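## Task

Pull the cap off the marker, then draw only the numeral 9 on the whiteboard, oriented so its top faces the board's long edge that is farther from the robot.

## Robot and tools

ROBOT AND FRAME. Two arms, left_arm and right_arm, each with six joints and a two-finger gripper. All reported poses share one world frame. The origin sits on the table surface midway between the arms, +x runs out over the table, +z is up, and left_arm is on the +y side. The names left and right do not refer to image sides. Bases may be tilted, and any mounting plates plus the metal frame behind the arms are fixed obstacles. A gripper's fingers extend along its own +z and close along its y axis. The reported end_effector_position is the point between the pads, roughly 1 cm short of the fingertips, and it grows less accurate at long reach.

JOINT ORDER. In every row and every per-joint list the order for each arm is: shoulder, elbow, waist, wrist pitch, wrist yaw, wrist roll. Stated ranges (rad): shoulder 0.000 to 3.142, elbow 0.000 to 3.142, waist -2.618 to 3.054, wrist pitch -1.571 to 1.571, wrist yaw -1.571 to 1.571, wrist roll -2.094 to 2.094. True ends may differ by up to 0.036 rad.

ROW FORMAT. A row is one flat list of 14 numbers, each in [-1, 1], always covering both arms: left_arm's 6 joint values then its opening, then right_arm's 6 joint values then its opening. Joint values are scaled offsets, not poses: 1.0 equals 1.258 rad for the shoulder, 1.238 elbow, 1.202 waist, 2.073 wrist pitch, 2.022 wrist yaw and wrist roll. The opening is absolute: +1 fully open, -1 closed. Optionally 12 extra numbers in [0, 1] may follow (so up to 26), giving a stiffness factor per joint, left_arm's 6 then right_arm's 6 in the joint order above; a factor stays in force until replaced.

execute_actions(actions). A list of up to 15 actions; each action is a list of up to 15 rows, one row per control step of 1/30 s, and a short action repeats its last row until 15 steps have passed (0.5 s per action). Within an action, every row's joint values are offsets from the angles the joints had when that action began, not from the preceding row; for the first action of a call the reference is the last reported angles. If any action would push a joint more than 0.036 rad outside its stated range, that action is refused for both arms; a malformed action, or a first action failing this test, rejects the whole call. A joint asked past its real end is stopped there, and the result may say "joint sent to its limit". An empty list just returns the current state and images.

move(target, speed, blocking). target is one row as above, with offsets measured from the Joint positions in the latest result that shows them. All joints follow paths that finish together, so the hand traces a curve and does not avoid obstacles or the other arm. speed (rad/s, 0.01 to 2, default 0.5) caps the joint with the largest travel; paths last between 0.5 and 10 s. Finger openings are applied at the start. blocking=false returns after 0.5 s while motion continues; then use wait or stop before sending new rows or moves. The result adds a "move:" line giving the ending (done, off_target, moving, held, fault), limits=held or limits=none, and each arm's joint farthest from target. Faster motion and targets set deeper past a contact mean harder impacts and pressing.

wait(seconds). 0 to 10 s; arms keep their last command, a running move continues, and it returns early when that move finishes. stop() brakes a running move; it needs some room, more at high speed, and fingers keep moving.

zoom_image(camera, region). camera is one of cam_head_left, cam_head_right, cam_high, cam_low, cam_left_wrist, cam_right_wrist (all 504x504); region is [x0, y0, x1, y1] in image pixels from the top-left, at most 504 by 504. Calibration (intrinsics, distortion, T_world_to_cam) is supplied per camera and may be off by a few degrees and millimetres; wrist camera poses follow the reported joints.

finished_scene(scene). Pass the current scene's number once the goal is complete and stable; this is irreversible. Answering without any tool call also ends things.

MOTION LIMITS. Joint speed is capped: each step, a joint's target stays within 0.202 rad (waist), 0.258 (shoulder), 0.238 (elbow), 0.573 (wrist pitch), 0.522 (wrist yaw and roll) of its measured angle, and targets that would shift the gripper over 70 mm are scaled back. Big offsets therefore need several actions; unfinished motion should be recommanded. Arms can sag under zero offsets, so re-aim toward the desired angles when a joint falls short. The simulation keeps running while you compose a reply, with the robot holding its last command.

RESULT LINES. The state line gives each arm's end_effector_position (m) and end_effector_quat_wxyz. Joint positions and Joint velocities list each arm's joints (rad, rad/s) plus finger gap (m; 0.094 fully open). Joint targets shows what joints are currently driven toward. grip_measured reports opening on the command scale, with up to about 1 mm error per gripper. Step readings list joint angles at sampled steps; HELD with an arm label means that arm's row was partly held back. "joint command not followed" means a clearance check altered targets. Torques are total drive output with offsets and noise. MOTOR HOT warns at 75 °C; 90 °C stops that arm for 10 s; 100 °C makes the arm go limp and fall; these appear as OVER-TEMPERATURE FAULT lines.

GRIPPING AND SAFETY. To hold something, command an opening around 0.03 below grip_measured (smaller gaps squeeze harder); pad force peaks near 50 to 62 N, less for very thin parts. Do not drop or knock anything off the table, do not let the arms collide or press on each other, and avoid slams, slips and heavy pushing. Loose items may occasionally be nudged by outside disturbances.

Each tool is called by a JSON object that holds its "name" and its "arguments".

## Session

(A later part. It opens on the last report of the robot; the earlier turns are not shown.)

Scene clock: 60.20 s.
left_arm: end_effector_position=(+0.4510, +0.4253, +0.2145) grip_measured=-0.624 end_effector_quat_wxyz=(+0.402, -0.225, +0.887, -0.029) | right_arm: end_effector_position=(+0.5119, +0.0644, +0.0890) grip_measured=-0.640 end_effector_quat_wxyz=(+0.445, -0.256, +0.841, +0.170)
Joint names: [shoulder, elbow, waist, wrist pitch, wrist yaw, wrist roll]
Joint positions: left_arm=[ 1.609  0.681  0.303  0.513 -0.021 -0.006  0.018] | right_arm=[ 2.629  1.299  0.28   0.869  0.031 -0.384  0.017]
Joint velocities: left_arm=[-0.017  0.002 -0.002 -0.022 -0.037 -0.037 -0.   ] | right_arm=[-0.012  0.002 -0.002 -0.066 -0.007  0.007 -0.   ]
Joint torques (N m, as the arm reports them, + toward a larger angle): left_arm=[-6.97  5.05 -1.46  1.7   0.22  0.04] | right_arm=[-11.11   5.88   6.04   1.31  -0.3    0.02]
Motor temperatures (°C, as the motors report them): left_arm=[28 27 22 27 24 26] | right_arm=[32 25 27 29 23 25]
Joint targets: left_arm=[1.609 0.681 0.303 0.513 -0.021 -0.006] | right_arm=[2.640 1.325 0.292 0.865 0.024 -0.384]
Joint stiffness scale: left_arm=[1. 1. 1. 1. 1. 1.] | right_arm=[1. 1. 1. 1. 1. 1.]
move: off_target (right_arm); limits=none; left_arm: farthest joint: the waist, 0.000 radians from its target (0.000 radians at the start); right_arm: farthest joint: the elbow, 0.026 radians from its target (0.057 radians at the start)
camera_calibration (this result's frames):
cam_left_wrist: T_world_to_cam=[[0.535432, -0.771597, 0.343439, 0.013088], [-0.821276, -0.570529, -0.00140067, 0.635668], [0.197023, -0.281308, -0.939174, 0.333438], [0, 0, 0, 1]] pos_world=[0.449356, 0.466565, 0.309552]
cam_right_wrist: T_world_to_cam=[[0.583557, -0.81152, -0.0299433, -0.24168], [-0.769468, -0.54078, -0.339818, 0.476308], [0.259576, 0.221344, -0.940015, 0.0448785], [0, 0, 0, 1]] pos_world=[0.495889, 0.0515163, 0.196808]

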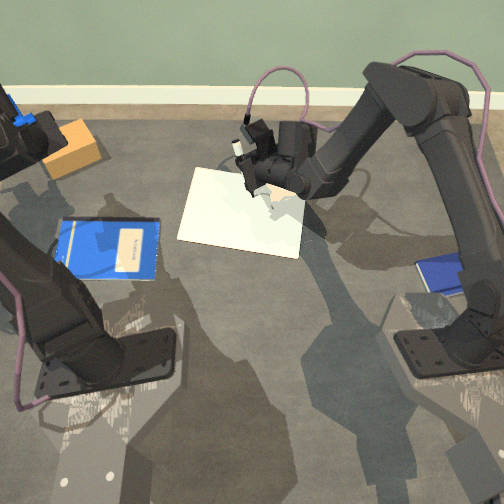

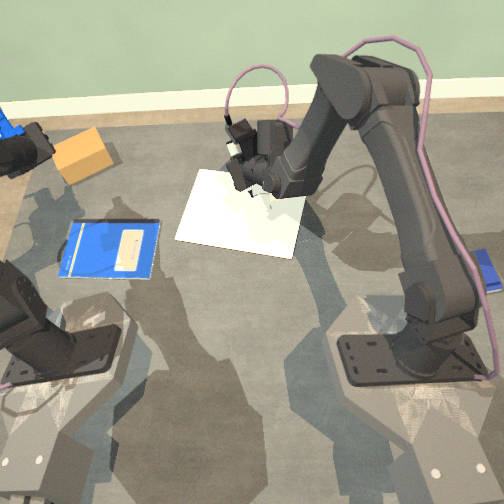

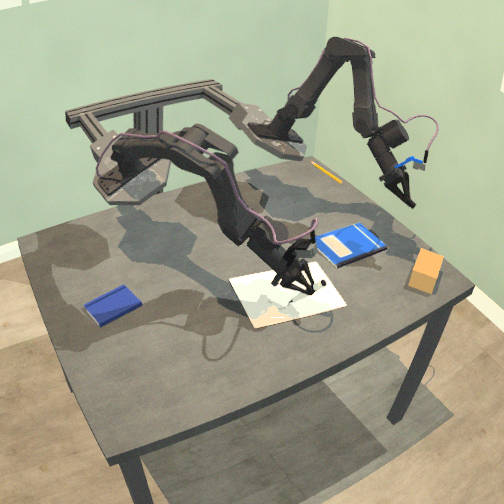

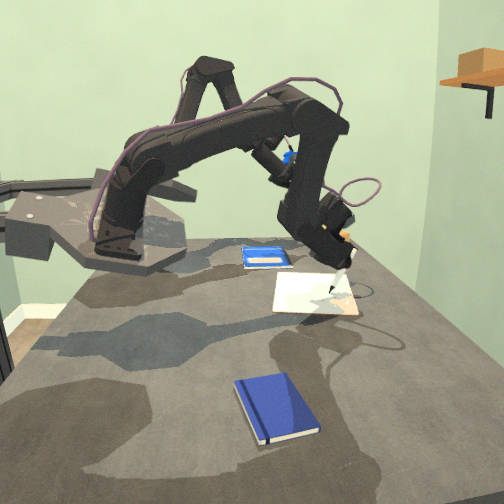

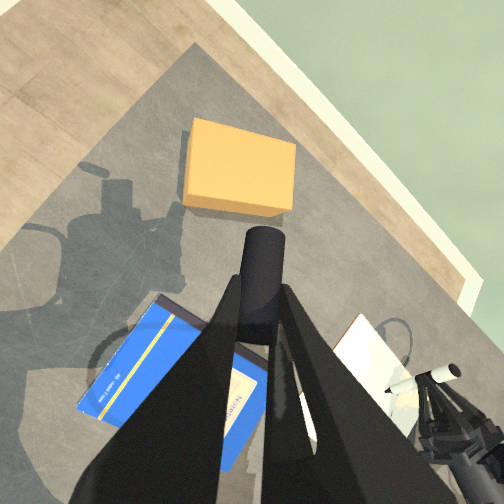

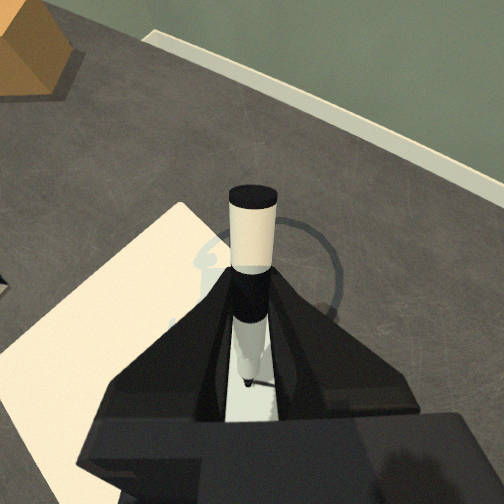

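{"name": "move", "arguments": {"target": [0,0,0,0,0,0,-0.68,0.018,-0.035,0.033,0.036,0,0,-0.69], "speed": 0.2}}

Scene clock: 61.43 s.
left_arm: end_effector_position=(+0.4510, +0.4253, +0.2145) grip_measured=-0.624 end_effector_quat_wxyz=(+0.402, -0.225, +0.887, -0.029) | right_arm: end_effector_position=(+0.4994, +0.0737, +0.0902) grip_measured=-0.640 end_effector_quat_wxyz=(+0.452, -0.261, +0.835, +0.175)
Joint names: [shoulder, elbow, waist, wrist pitch, wrist yaw, wrist roll]
Joint positions: left_arm=[ 1.609  0.681  0.303  0.513 -0.021 -0.006  0.018] | right_arm=[ 2.643  1.27   0.304  0.923  0.036 -0.384  0.017]
Joint velocities: left_arm=[-0.017 -0.007 -0.007  0.022  0.066 -0.051  0.   ] | right_arm=[-0.017 -0.017 -0.022 -0.051  0.007  0.066  0.   ]
Joint torques (N m, as the arm reports them, + toward a larger angle): left_arm=[-6.99  5.05 -1.46  1.71  0.21  0.02] | right_arm=[-11.03   2.3    6.27   1.57  -0.29   0.  ]
Motor temperatures (°C, as the motors report them): left_arm=[28 27 22 27 24 26] | right_arm=[32 25 27 29 23 25]
Joint targets: left_arm=[1.609 0.681 0.303 0.513 -0.021 -0.006] | right_arm=[2.652 1.256 0.319 0.944 0.031 -0.384]
Joint stiffness scale: left_arm=[1. 1. 1. 1. 1. 1.] | right_arm=[1. 1. 1. 1. 1. 1.]
move: done; limits=none; left_arm: farthest joint: the waist, 0.000 radians from its target (0.000 radians at the start); right_arm: farthest joint: the wrist pitch, 0.020 radians from its target (0.074 radians at the start)
camera_calibration (this result's frames):
cam_left_wrist: T_world_to_cam=[[0.535432, -0.771597, 0.343439, 0.013088], [-0.821276, -0.570529, -0.00140067, 0.635668], [0.197023, -0.281308, -0.939174, 0.333438], [0, 0, 0, 1]] pos_world=[0.449356, 0.466565, 0.309552]
cam_right_wrist: T_world_to_cam=[[0.595119, -0.803174, -0.0272904, -0.23337], [-0.75638, -0.548327, -0.356689, 0.467676], [0.271519, 0.232914, -0.933825, 0.0397818], [0, 0, 0, 1]] pos_world=[0.481822, 0.059737, 0.197595]

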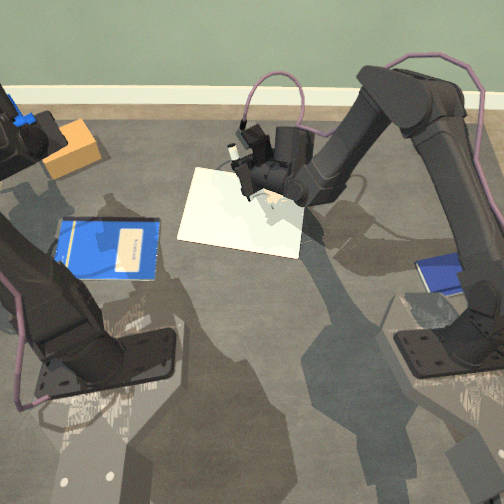

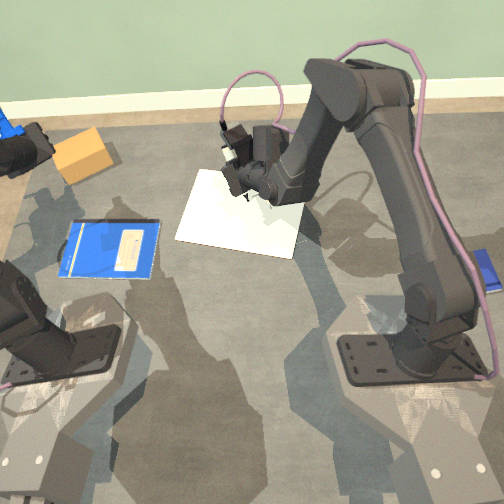

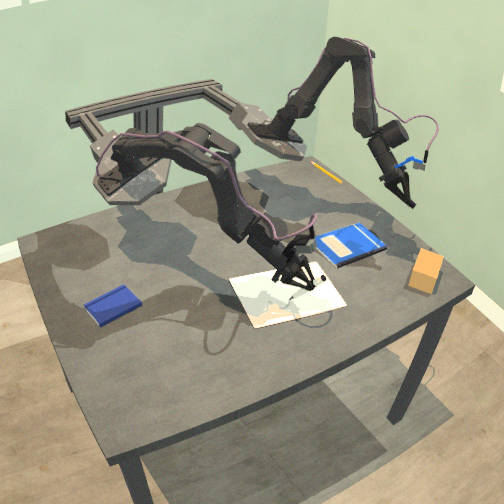

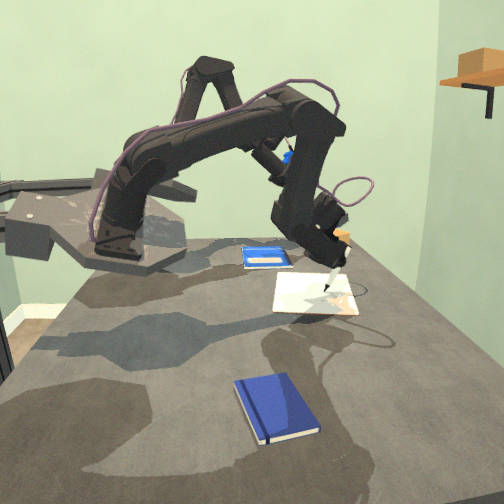

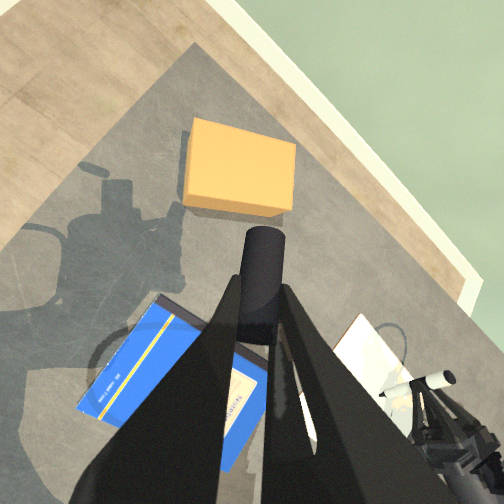

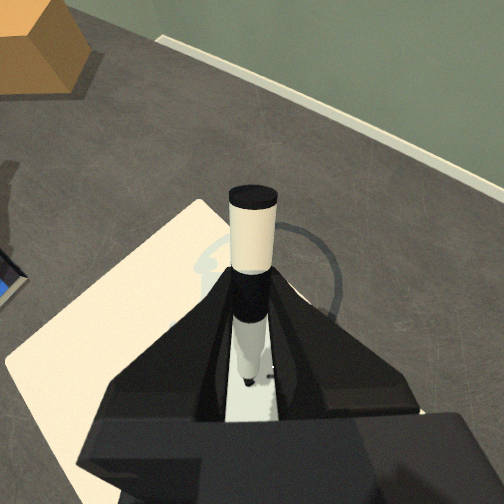

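{"name": "zoom_image", "arguments": {"camera": "cam_right_wrist", "region": [210, 330, 300, 420]}}

{"name": "zoom_image", "arguments": {"camera": "cam_high", "region": [240, 260, 340, 330]}}

Region (210, 330, 300, 420) of cam_right_wrist's 504x504 image, scaled by 5.600, with more detail than that image has.

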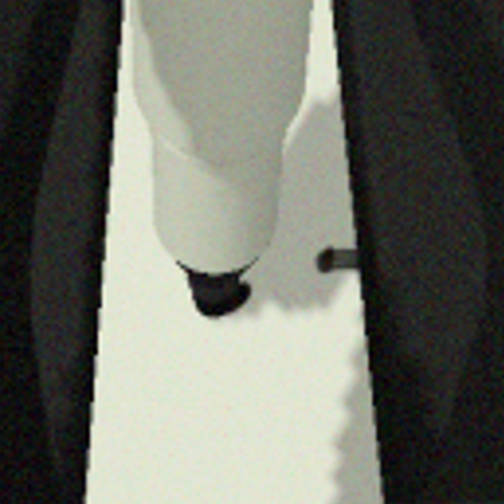

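Region (240, 260, 340, 330) of cam_high's 504x504 image, scaled by 5.040, with more detail than that image has; it fills the top 353 rows of this view, and the rest is white.

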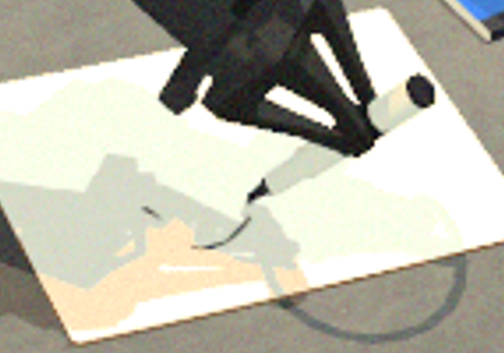

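{"name": "move", "arguments": {"target": [0,0,0,0,0,0,-0.68,0.016,0.036,-0.037,-0.035,0,0,-0.69], "speed": 0.15}}

{"name": "zoom_image", "arguments": {"camera": "cam_high", "region": [240, 260, 340, 330]}}

Scene clock: 62.87 s.
left_arm: end_effector_position=(+0.4510, +0.4253, +0.2145) grip_measured=-0.624 end_effector_quat_wxyz=(+0.402, -0.225, +0.887, -0.029) | right_arm: end_effector_position=(+0.5104, +0.0626, +0.0844) grip_measured=-0.640 end_effector_quat_wxyz=(+0.446, -0.251, +0.841, +0.175)
Joint names: [shoulder, elbow, waist, wrist pitch, wrist yaw, wrist roll]
Joint positions: left_arm=[ 1.609  0.681  0.303  0.513 -0.021 -0.006  0.018] | right_arm=[ 2.643  1.296  0.272  0.889  0.018 -0.375  0.017]
Joint velocities: left_arm=[-0.012 -0.017 -0.002 -0.037  0.007 -0.007 -0.001] | right_arm=[ 0.022 -0.002 -0.007 -0.037  0.022 -0.037  0.   ]
Joint torques (N m, as the arm reports them, + toward a larger angle): left_arm=[-6.95  5.08 -1.5   1.69  0.22  0.03] | right_arm=[-10.25   5.13   3.8    0.93  -0.03  -0.09]
Motor temperatures (°C, as the motors report them): left_arm=[28 27 22 27 24 26] | right_arm=[32 25 27 29 23 25]
Joint targets: left_arm=[1.609 0.681 0.303 0.513 -0.021 -0.006] | right_arm=[2.663 1.314 0.259 0.851 0.036 -0.384]
Joint stiffness scale: left_arm=[1. 1. 1. 1. 1. 1.] | right_arm=[1. 1. 1. 1. 1. 1.]
move: off_target (right_arm); limits=none; left_arm: farthest joint: the waist, 0.000 radians from its target (0.000 radians at the start); right_arm: farthest joint: the wrist pitch, 0.038 radians from its target (0.073 radians at the start)
camera_calibration (this result's frames):
cam_left_wrist: T_world_to_cam=[[0.535432, -0.771597, 0.343439, 0.013088], [-0.821276, -0.570529, -0.00140067, 0.635668], [0.197023, -0.281308, -0.939174, 0.333438], [0, 0, 0, 1]] pos_world=[0.449356, 0.466565, 0.309552]
cam_right_wrist: T_world_to_cam=[[0.580213, -0.813352, -0.0425653, -0.239423], [-0.772755, -0.533237, -0.344249, 0.474193], [0.257298, 0.23263, -0.937913, 0.0416093], [0, 0, 0, 1]] pos_world=[0.494645, 0.0484428, 0.192075]

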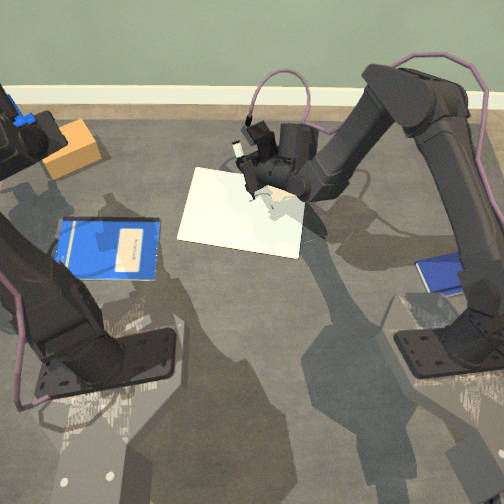

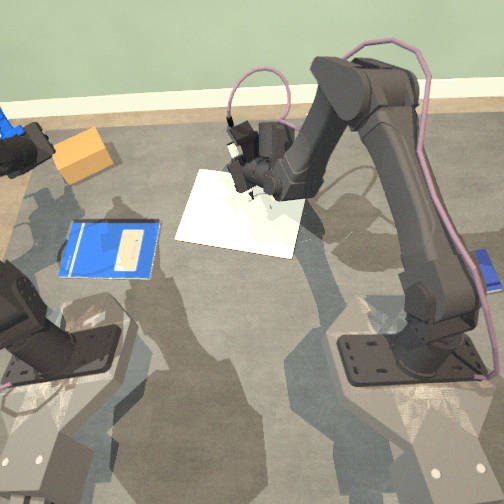

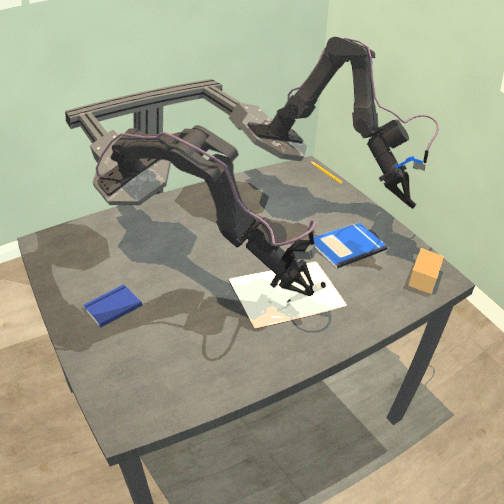

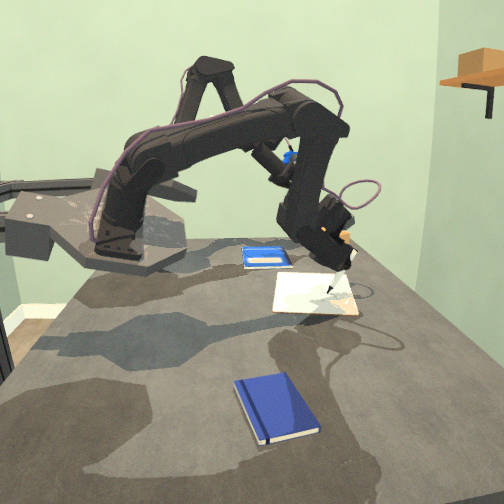

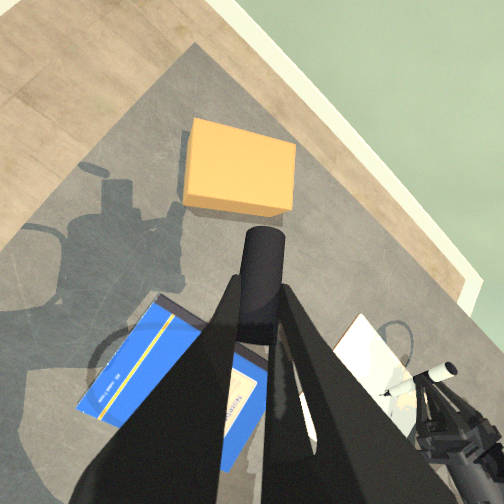

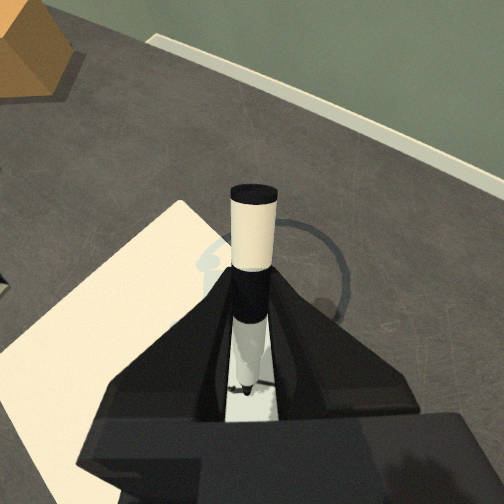

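Region (240, 260, 340, 330) of cam_high's 504x504 image, scaled by 5.040, with more detail than that image has; it fills the top 353 rows of this view, and the rest is white.

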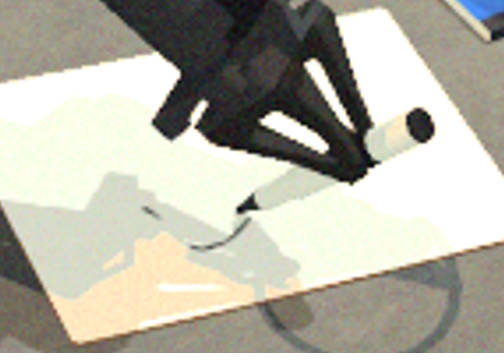

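{"name": "move", "arguments": {"target": [0,0,0,0,0,0,-0.68,0.02,-0.031,0.04,0.017,0,0,-0.69], "speed": 0.15}}

Scene clock: 64.20 s.
left_arm: end_effector_position=(+0.4510, +0.4253, +0.2145) grip_measured=-0.624 end_effector_quat_wxyz=(+0.402, -0.225, +0.887, -0.029) | right_arm: end_effector_position=(+0.4959, +0.0771, +0.0867) grip_measured=-0.640 end_effector_quat_wxyz=(+0.447, -0.262, +0.836, +0.184)
Joint names: [shoulder, elbow, waist, wrist pitch, wrist yaw, wrist roll]
Joint positions: left_arm=[ 1.609  0.681  0.303  0.513 -0.021 -0.006  0.018] | right_arm=[ 2.652  1.275  0.305  0.917  0.023 -0.373  0.017]
Joint velocities: left_arm=[-0.007 -0.012  0.002  0.022 -0.037 -0.051  0.   ] | right_arm=[ 0.002 -0.012  0.012 -0.125 -0.022 -0.037  0.001]
Joint torques (N m, as the arm reports them, + toward a larger angle): left_arm=[-6.94  5.02 -1.49  1.7   0.22  0.02] | right_arm=[-10.53   2.04   6.28   1.42  -0.29   0.02]
Motor temperatures (°C, as the motors report them): left_arm=[28 27 22 27 24 26] | right_arm=[32 25 27 29 23 25]
Joint targets: left_arm=[1.609 0.681 0.303 0.513 -0.021 -0.006] | right_arm=[2.668 1.258 0.320 0.924 0.019 -0.375]
Joint stiffness scale: left_arm=[1. 1. 1. 1. 1. 1.] | right_arm=[1. 1. 1. 1. 1. 1.]
move: done; limits=none; left_arm: farthest joint: the waist, 0.000 radians from its target (0.000 radians at the start); right_arm: farthest joint: the elbow, 0.017 radians from its target (0.039 radians at the start)
camera_calibration (this result's frames):
cam_left_wrist: T_world_to_cam=[[0.535432, -0.771597, 0.343439, 0.013088], [-0.821276, -0.570529, -0.00140067, 0.635668], [0.197023, -0.281308, -0.939174, 0.333438], [0, 0, 0, 1]] pos_world=[0.449356, 0.466565, 0.309552]
cam_right_wrist: T_world_to_cam=[[0.602575, -0.796807, -0.0447555, -0.231324], [-0.755843, -0.551801, -0.352444, 0.465294], [0.256134, 0.246202, -0.934762, 0.0433842], [0, 0, 0, 1]] pos_world=[0.479967, 0.0617477, 0.194191]

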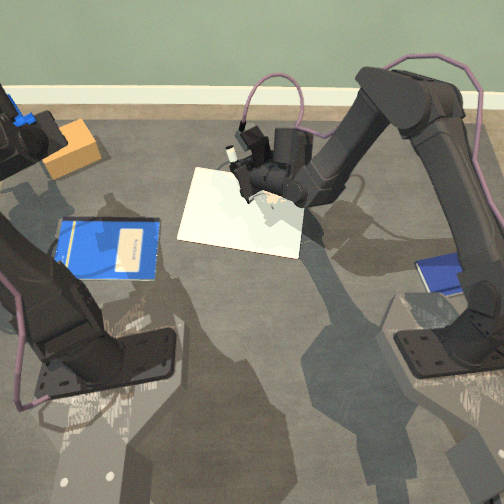

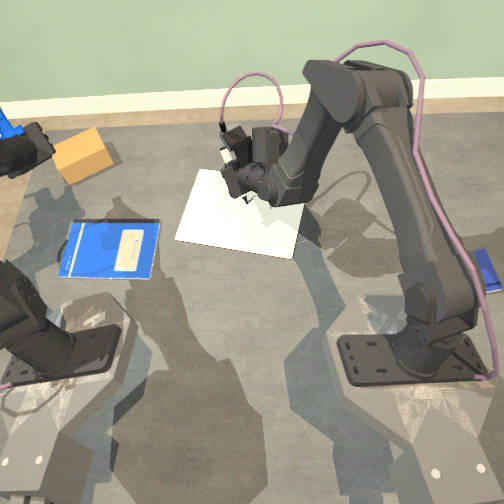

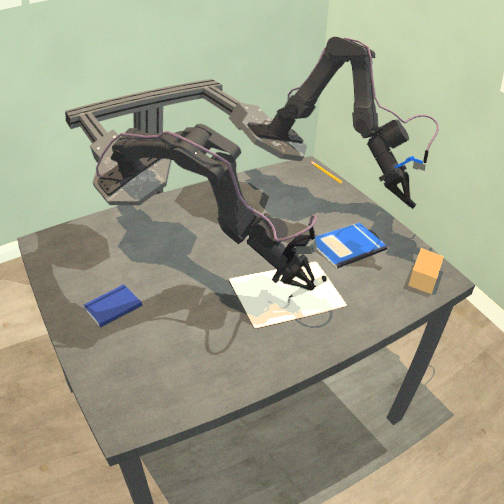

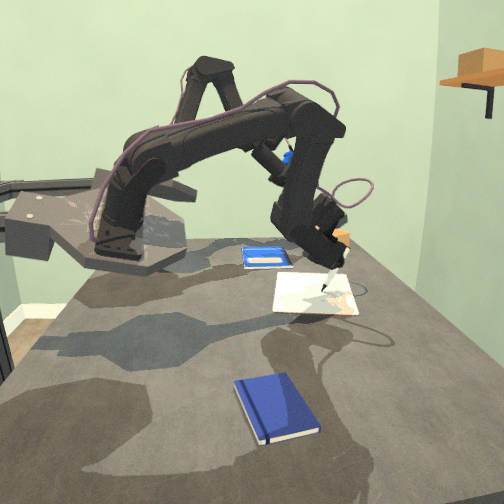

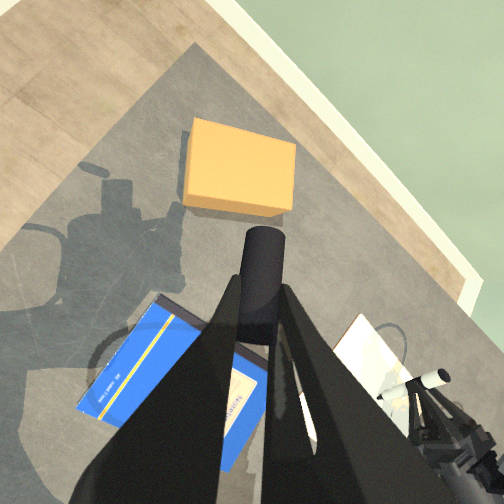

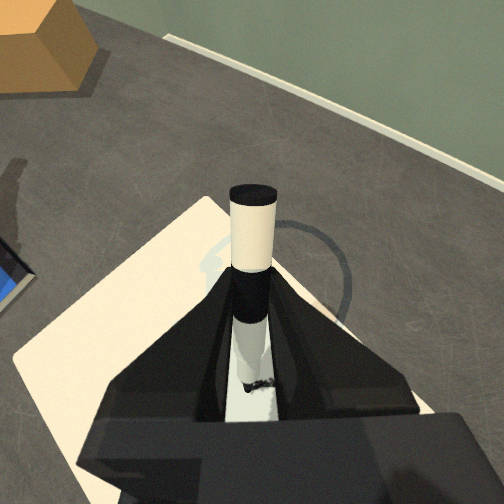

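{"name": "move", "arguments": {"target": [0,0,0,0,0,0,-0.68,-0.005,-0.097,0.014,0.044,0,0,-0.69], "speed": 0.2}}

{"name": "zoom_image", "arguments": {"camera": "cam_high", "region": [240, 260, 340, 330]}}

Scene clock: 65.53 s.
left_arm: end_effector_position=(+0.4510, +0.4253, +0.2145) grip_measured=-0.624 end_effector_quat_wxyz=(+0.402, -0.225, +0.887, -0.029) | right_arm: end_effector_position=(+0.4774, +0.0700, +0.0865) grip_measured=-0.640 end_effector_quat_wxyz=(+0.457, -0.258, +0.831, +0.184)
Joint names: [shoulder, elbow, waist, wrist pitch, wrist yaw, wrist roll]
Joint positions: left_arm=[ 1.609  0.681  0.303  0.513 -0.021 -0.006  0.018] | right_arm=[ 2.652  1.181  0.307  1.034  0.023 -0.373  0.017]
Joint velocities: left_arm=[-0.027 -0.022 -0.002 -0.007 -0.022 -0.037 -0.   ] | right_arm=[-0.002 -0.027 -0.012 -0.11   0.022 -0.051 -0.   ]
Joint torques (N m, as the arm reports them, + toward a larger angle): left_arm=[-6.96  5.06 -1.49  1.7   0.22  0.03] | right_arm=[-11.82   0.76   6.     1.09  -0.21   0.03]
Motor temperatures (°C, as the motors report them): left_arm=[28 27 22 27 24 26] | right_arm=[32 25 27 29 23 25]
Joint targets: left_arm=[1.609 0.681 0.303 0.513 -0.021 -0.006] | right_arm=[2.646 1.155 0.322 1.008 0.023 -0.373]
Joint stiffness scale: left_arm=[1. 1. 1. 1. 1. 1.] | right_arm=[1. 1. 1. 1. 1. 1.]
move: off_target (right_arm); limits=none; left_arm: farthest joint: the waist, 0.000 radians from its target (0.000 radians at the start); right_arm: farthest joint: the elbow, 0.026 radians from its target (0.120 radians at the start)
camera_calibration (this result's frames):
cam_left_wrist: T_world_to_cam=[[0.535432, -0.771597, 0.343439, 0.013088], [-0.821276, -0.570529, -0.00140067, 0.635668], [0.197023, -0.281308, -0.939174, 0.333438], [0, 0, 0, 1]] pos_world=[0.449356, 0.466565, 0.309552]
cam_right_wrist: T_world_to_cam=[[0.598177, -0.800318, -0.0409296, -0.22386], [-0.752188, -0.54312, -0.373142, 0.446758], [0.276402, 0.253991, -0.926871, 0.0387561], [0, 0, 0, 1]] pos_world=[0.459242, 0.0536399, 0.193463]

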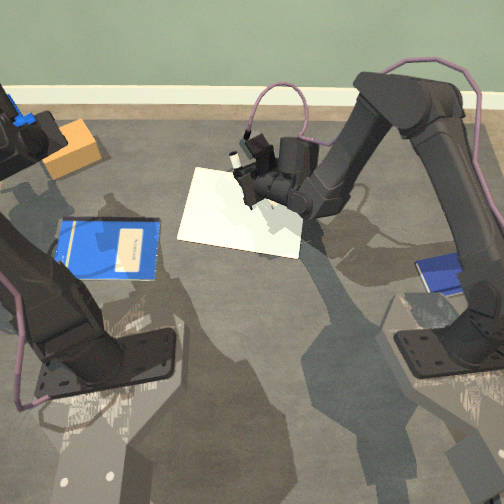

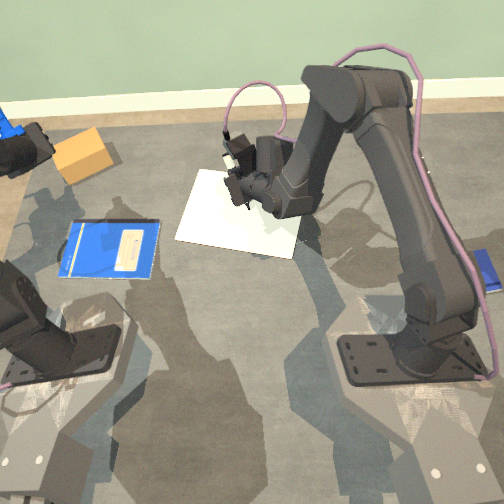

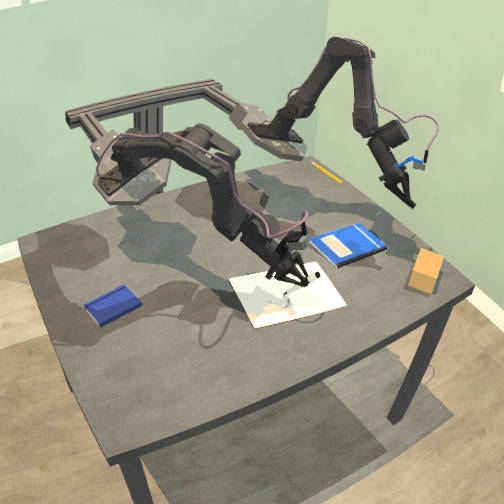

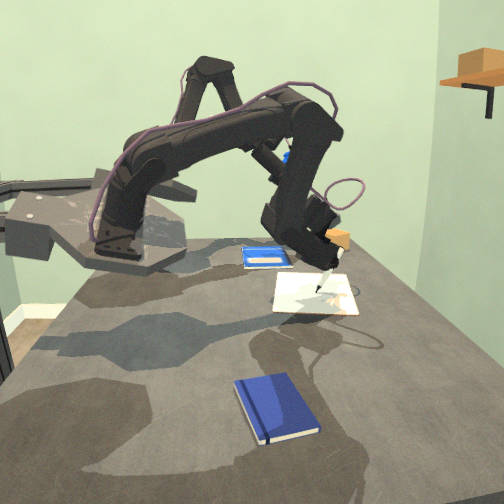

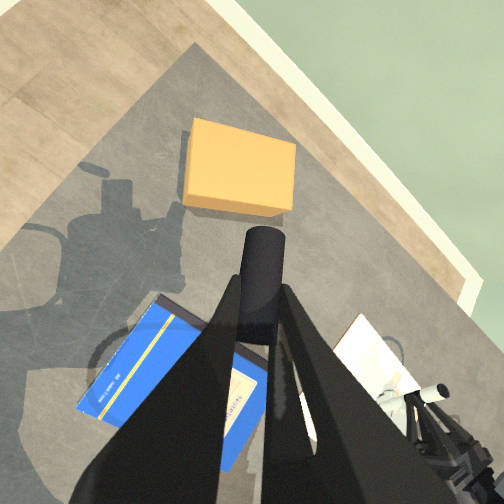

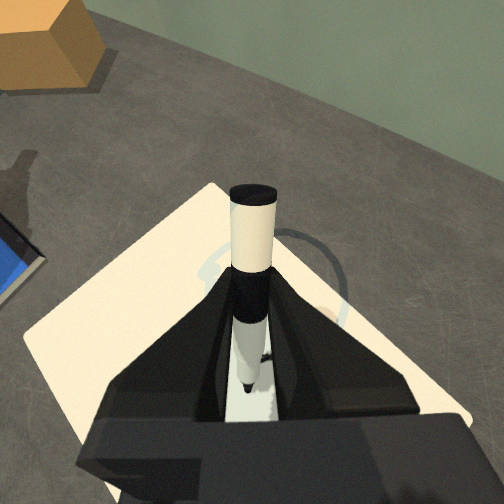

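Region (240, 260, 340, 330) of cam_high's 504x504 image, scaled by 5.040, with more detail than that image has; it fills the top 353 rows of this view, and the rest is white.

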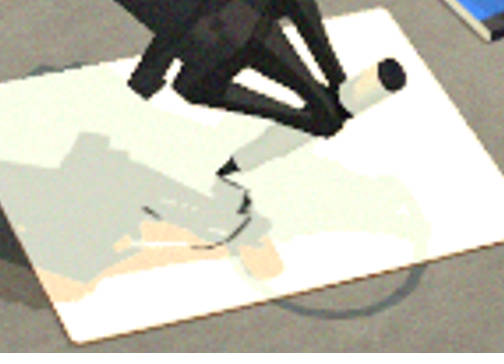

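{"name": "move", "arguments": {"target": [0,0,0,0,0,0,-0.68,-0.036,-0.102,-0.022,0.015,0,0,-0.69], "speed": 0.2}}

{"name": "zoom_image", "arguments": {"camera": "cam_high", "region": [240, 260, 340, 330]}}

Scene clock: 66.83 s.
left_arm: end_effector_position=(+0.4510, +0.4253, +0.2145) grip_measured=-0.624 end_effector_quat_wxyz=(+0.402, -0.225, +0.887, -0.029) | right_arm: end_effector_position=(+0.4619, +0.0518, +0.0846) grip_measured=-0.640 end_effector_quat_wxyz=(+0.451, -0.255, +0.836, +0.180)
Joint names: [shoulder, elbow, waist, wrist pitch, wrist yaw, wrist roll]
Joint positions: left_arm=[ 1.609  0.681  0.303  0.513 -0.021 -0.006  0.018] | right_arm=[ 2.623  1.082  0.288  1.092  0.018 -0.373  0.017]
Joint velocities: left_arm=[-0.012 -0.007 -0.012 -0.066  0.007 -0.066  0.001] | right_arm=[-0.002  0.002 -0.012  0.095  0.066 -0.051 -0.001]
Joint torques (N m, as the arm reports them, + toward a larger angle): left_arm=[-6.97  5.06 -1.46  1.71  0.22  0.04] | right_arm=[-12.16   0.22   3.86   1.07  -0.16   0.03]
Motor temperatures (°C, as the motors report them): left_arm=[28 27 22 27 24 26] | right_arm=[32 25 27 29 23 25]
Joint targets: left_arm=[1.609 0.681 0.303 0.513 -0.021 -0.006] | right_arm=[2.607 1.055 0.281 1.065 0.023 -0.373]
Joint stiffness scale: left_arm=[1. 1. 1. 1. 1. 1.] | right_arm=[1. 1. 1. 1. 1. 1.]
move: off_target (right_arm); limits=none; left_arm: farthest joint: the waist, 0.000 radians from its target (0.000 radians at the start); right_arm: farthest joint: the elbow, 0.027 radians from its target (0.126 radians at the start)
camera_calibration (this result's frames):
cam_left_wrist: T_world_to_cam=[[0.535432, -0.771597, 0.343439, 0.013088], [-0.821276, -0.570529, -0.00140067, 0.635668], [0.197023, -0.281308, -0.939174, 0.333438], [0, 0, 0, 1]] pos_world=[0.449356, 0.466565, 0.309552]
cam_right_wrist: T_world_to_cam=[[0.590051, -0.806176, -0.0438203, -0.224921], [-0.762703, -0.538787, -0.357761, 0.427756], [0.264809, 0.244519, -0.932784, 0.0522354], [0, 0, 0, 1]] pos_world=[0.445133, 0.0363707, 0.191903]

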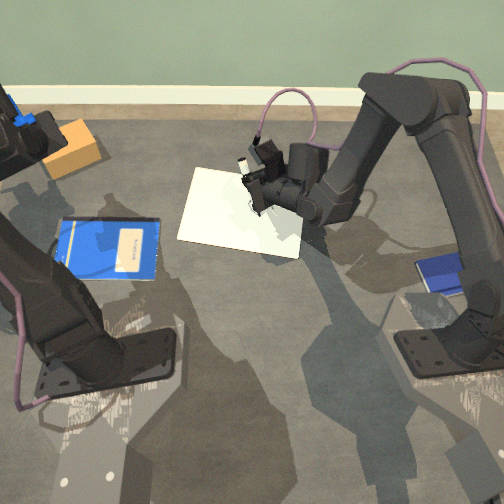

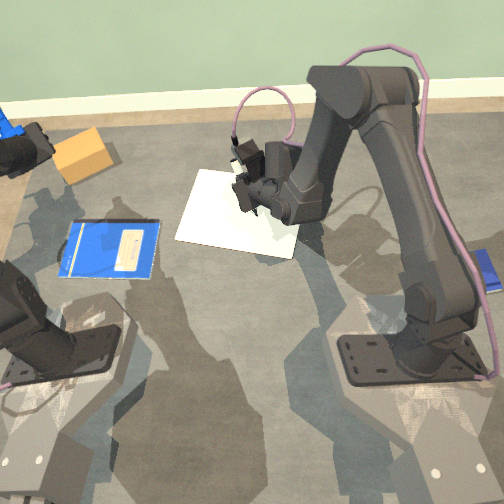

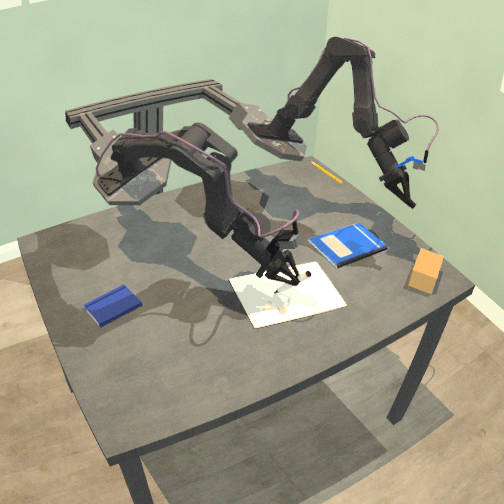

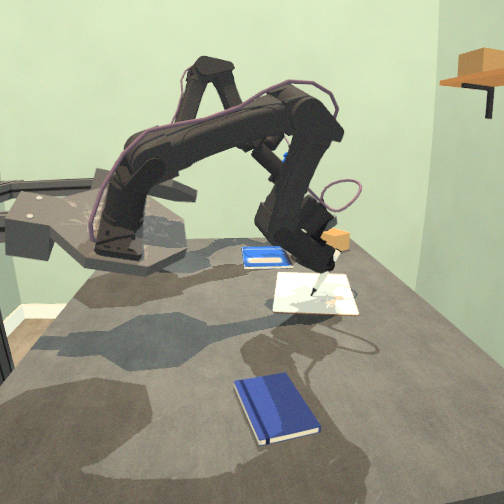

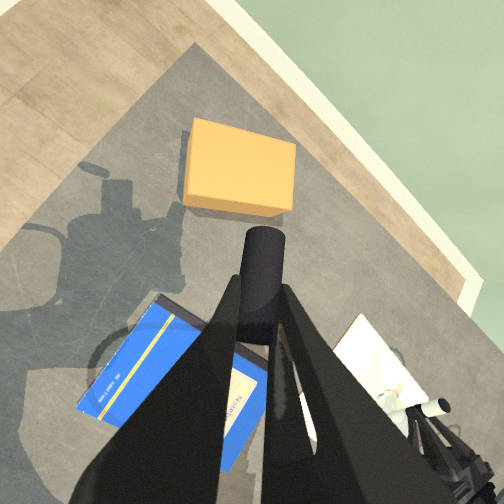

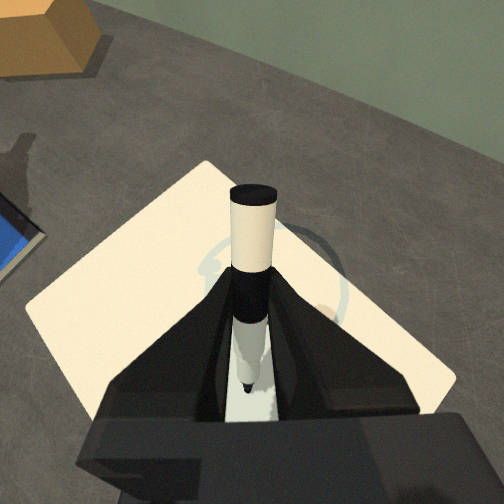

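Region (240, 260, 340, 330) of cam_high's 504x504 image, scaled by 5.040, with more detail than that image has; it fills the top 353 rows of this view, and the rest is white.

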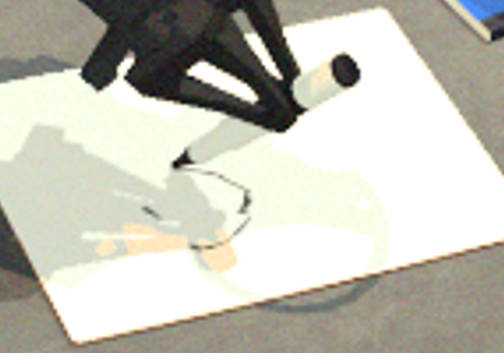

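{"name": "move", "arguments": {"target": [0,0,0,0,0,0,-0.68,-0.044,-0.048,-0.04,-0.013,0,0,-0.69], "speed": 0.2}}

{"name": "zoom_image", "arguments": {"camera": "cam_high", "region": [240, 260, 340, 330]}}

Scene clock: 67.83 s.
left_arm: end_effector_position=(+0.4510, +0.4253, +0.2145) grip_measured=-0.624 end_effector_quat_wxyz=(+0.402, -0.225, +0.887, -0.029) | right_arm: end_effector_position=(+0.4668, +0.0290, +0.0833) grip_measured=-0.640 end_effector_quat_wxyz=(+0.446, -0.241, +0.845, +0.173)
Joint names: [shoulder, elbow, waist, wrist pitch, wrist yaw, wrist roll]
Joint positions: left_arm=[ 1.609  0.681  0.303  0.513 -0.021 -0.006  0.018] | right_arm=[ 2.589  1.044  0.245  1.092  0.008 -0.369  0.017]
Joint velocities: left_arm=[ 0.002 -0.007 -0.007 -0.007  0.022 -0.066 -0.001] | right_arm=[-0.017 -0.027  0.007 -0.022 -0.037  0.022 -0.001]
Joint torques (N m, as the arm reports them, + toward a larger angle): left_arm=[-6.95  5.09 -1.47  1.71  0.21  0.03] | right_arm=[-12.36   0.48   3.91   1.07  -0.12  -0.04]
Motor temperatures (°C, as the motors report them): left_arm=[28 27 22 27 24 26] | right_arm=[32 24 27 29 23 25]
Joint targets: left_arm=[1.609 0.681 0.303 0.513 -0.021 -0.006] | right_arm=[2.568 1.022 0.240 1.065 0.018 -0.373]
Joint stiffness scale: left_arm=[1. 1. 1. 1. 1. 1.] | right_arm=[1. 1. 1. 1. 1. 1.]
move: off_target (right_arm); limits=none; left_arm: farthest joint: the waist, 0.000 radians from its target (0.000 radians at the start); right_arm: farthest joint: the wrist pitch, 0.027 radians from its target (0.027 radians at the start)
camera_calibration (this result's frames):
cam_left_wrist: T_world_to_cam=[[0.535432, -0.771597, 0.343439, 0.013088], [-0.821276, -0.570529, -0.00140067, 0.635668], [0.197023, -0.281308, -0.939174, 0.333438], [0, 0, 0, 1]] pos_world=[0.449356, 0.466565, 0.309552]
cam_right_wrist: T_world_to_cam=[[0.562676, -0.825207, -0.0492733, -0.232407], [-0.785679, -0.515283, -0.342332, 0.427552], [0.257105, 0.231335, -0.938286, 0.0597692], [0, 0, 0, 1]] pos_world=[0.451321, 0.0146996, 0.190994]

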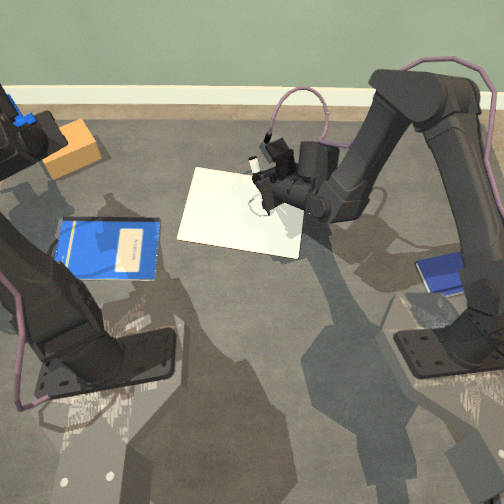

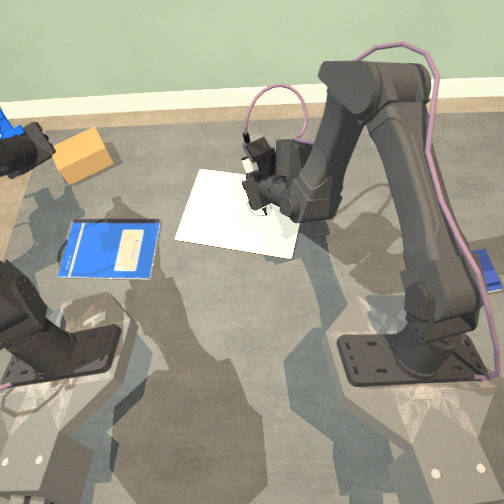

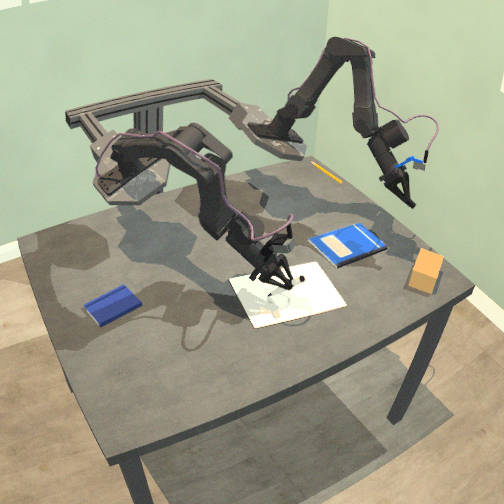

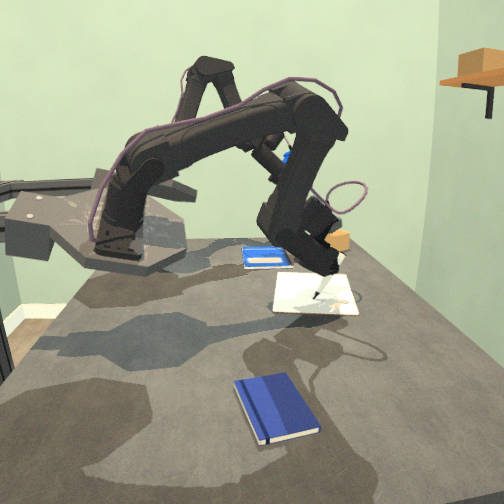

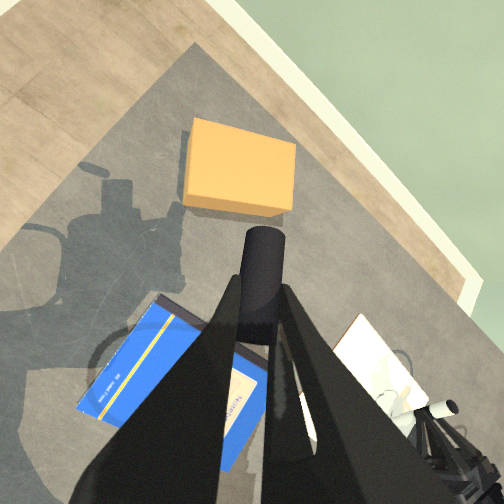

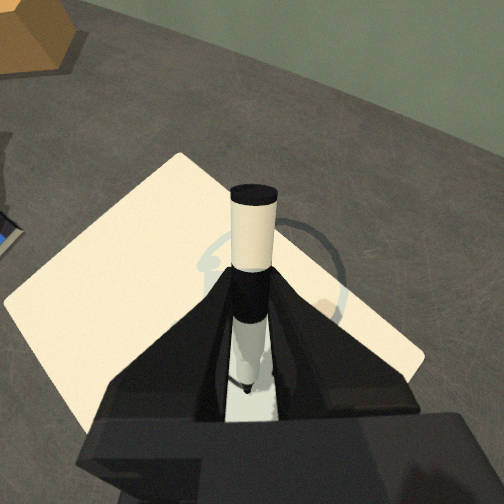

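Region (240, 260, 340, 330) of cam_high's 504x504 image, scaled by 5.040, with more detail than that image has; it fills the top 353 rows of this view, and the rest is white.

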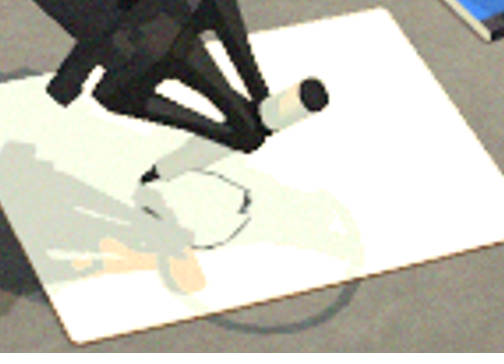

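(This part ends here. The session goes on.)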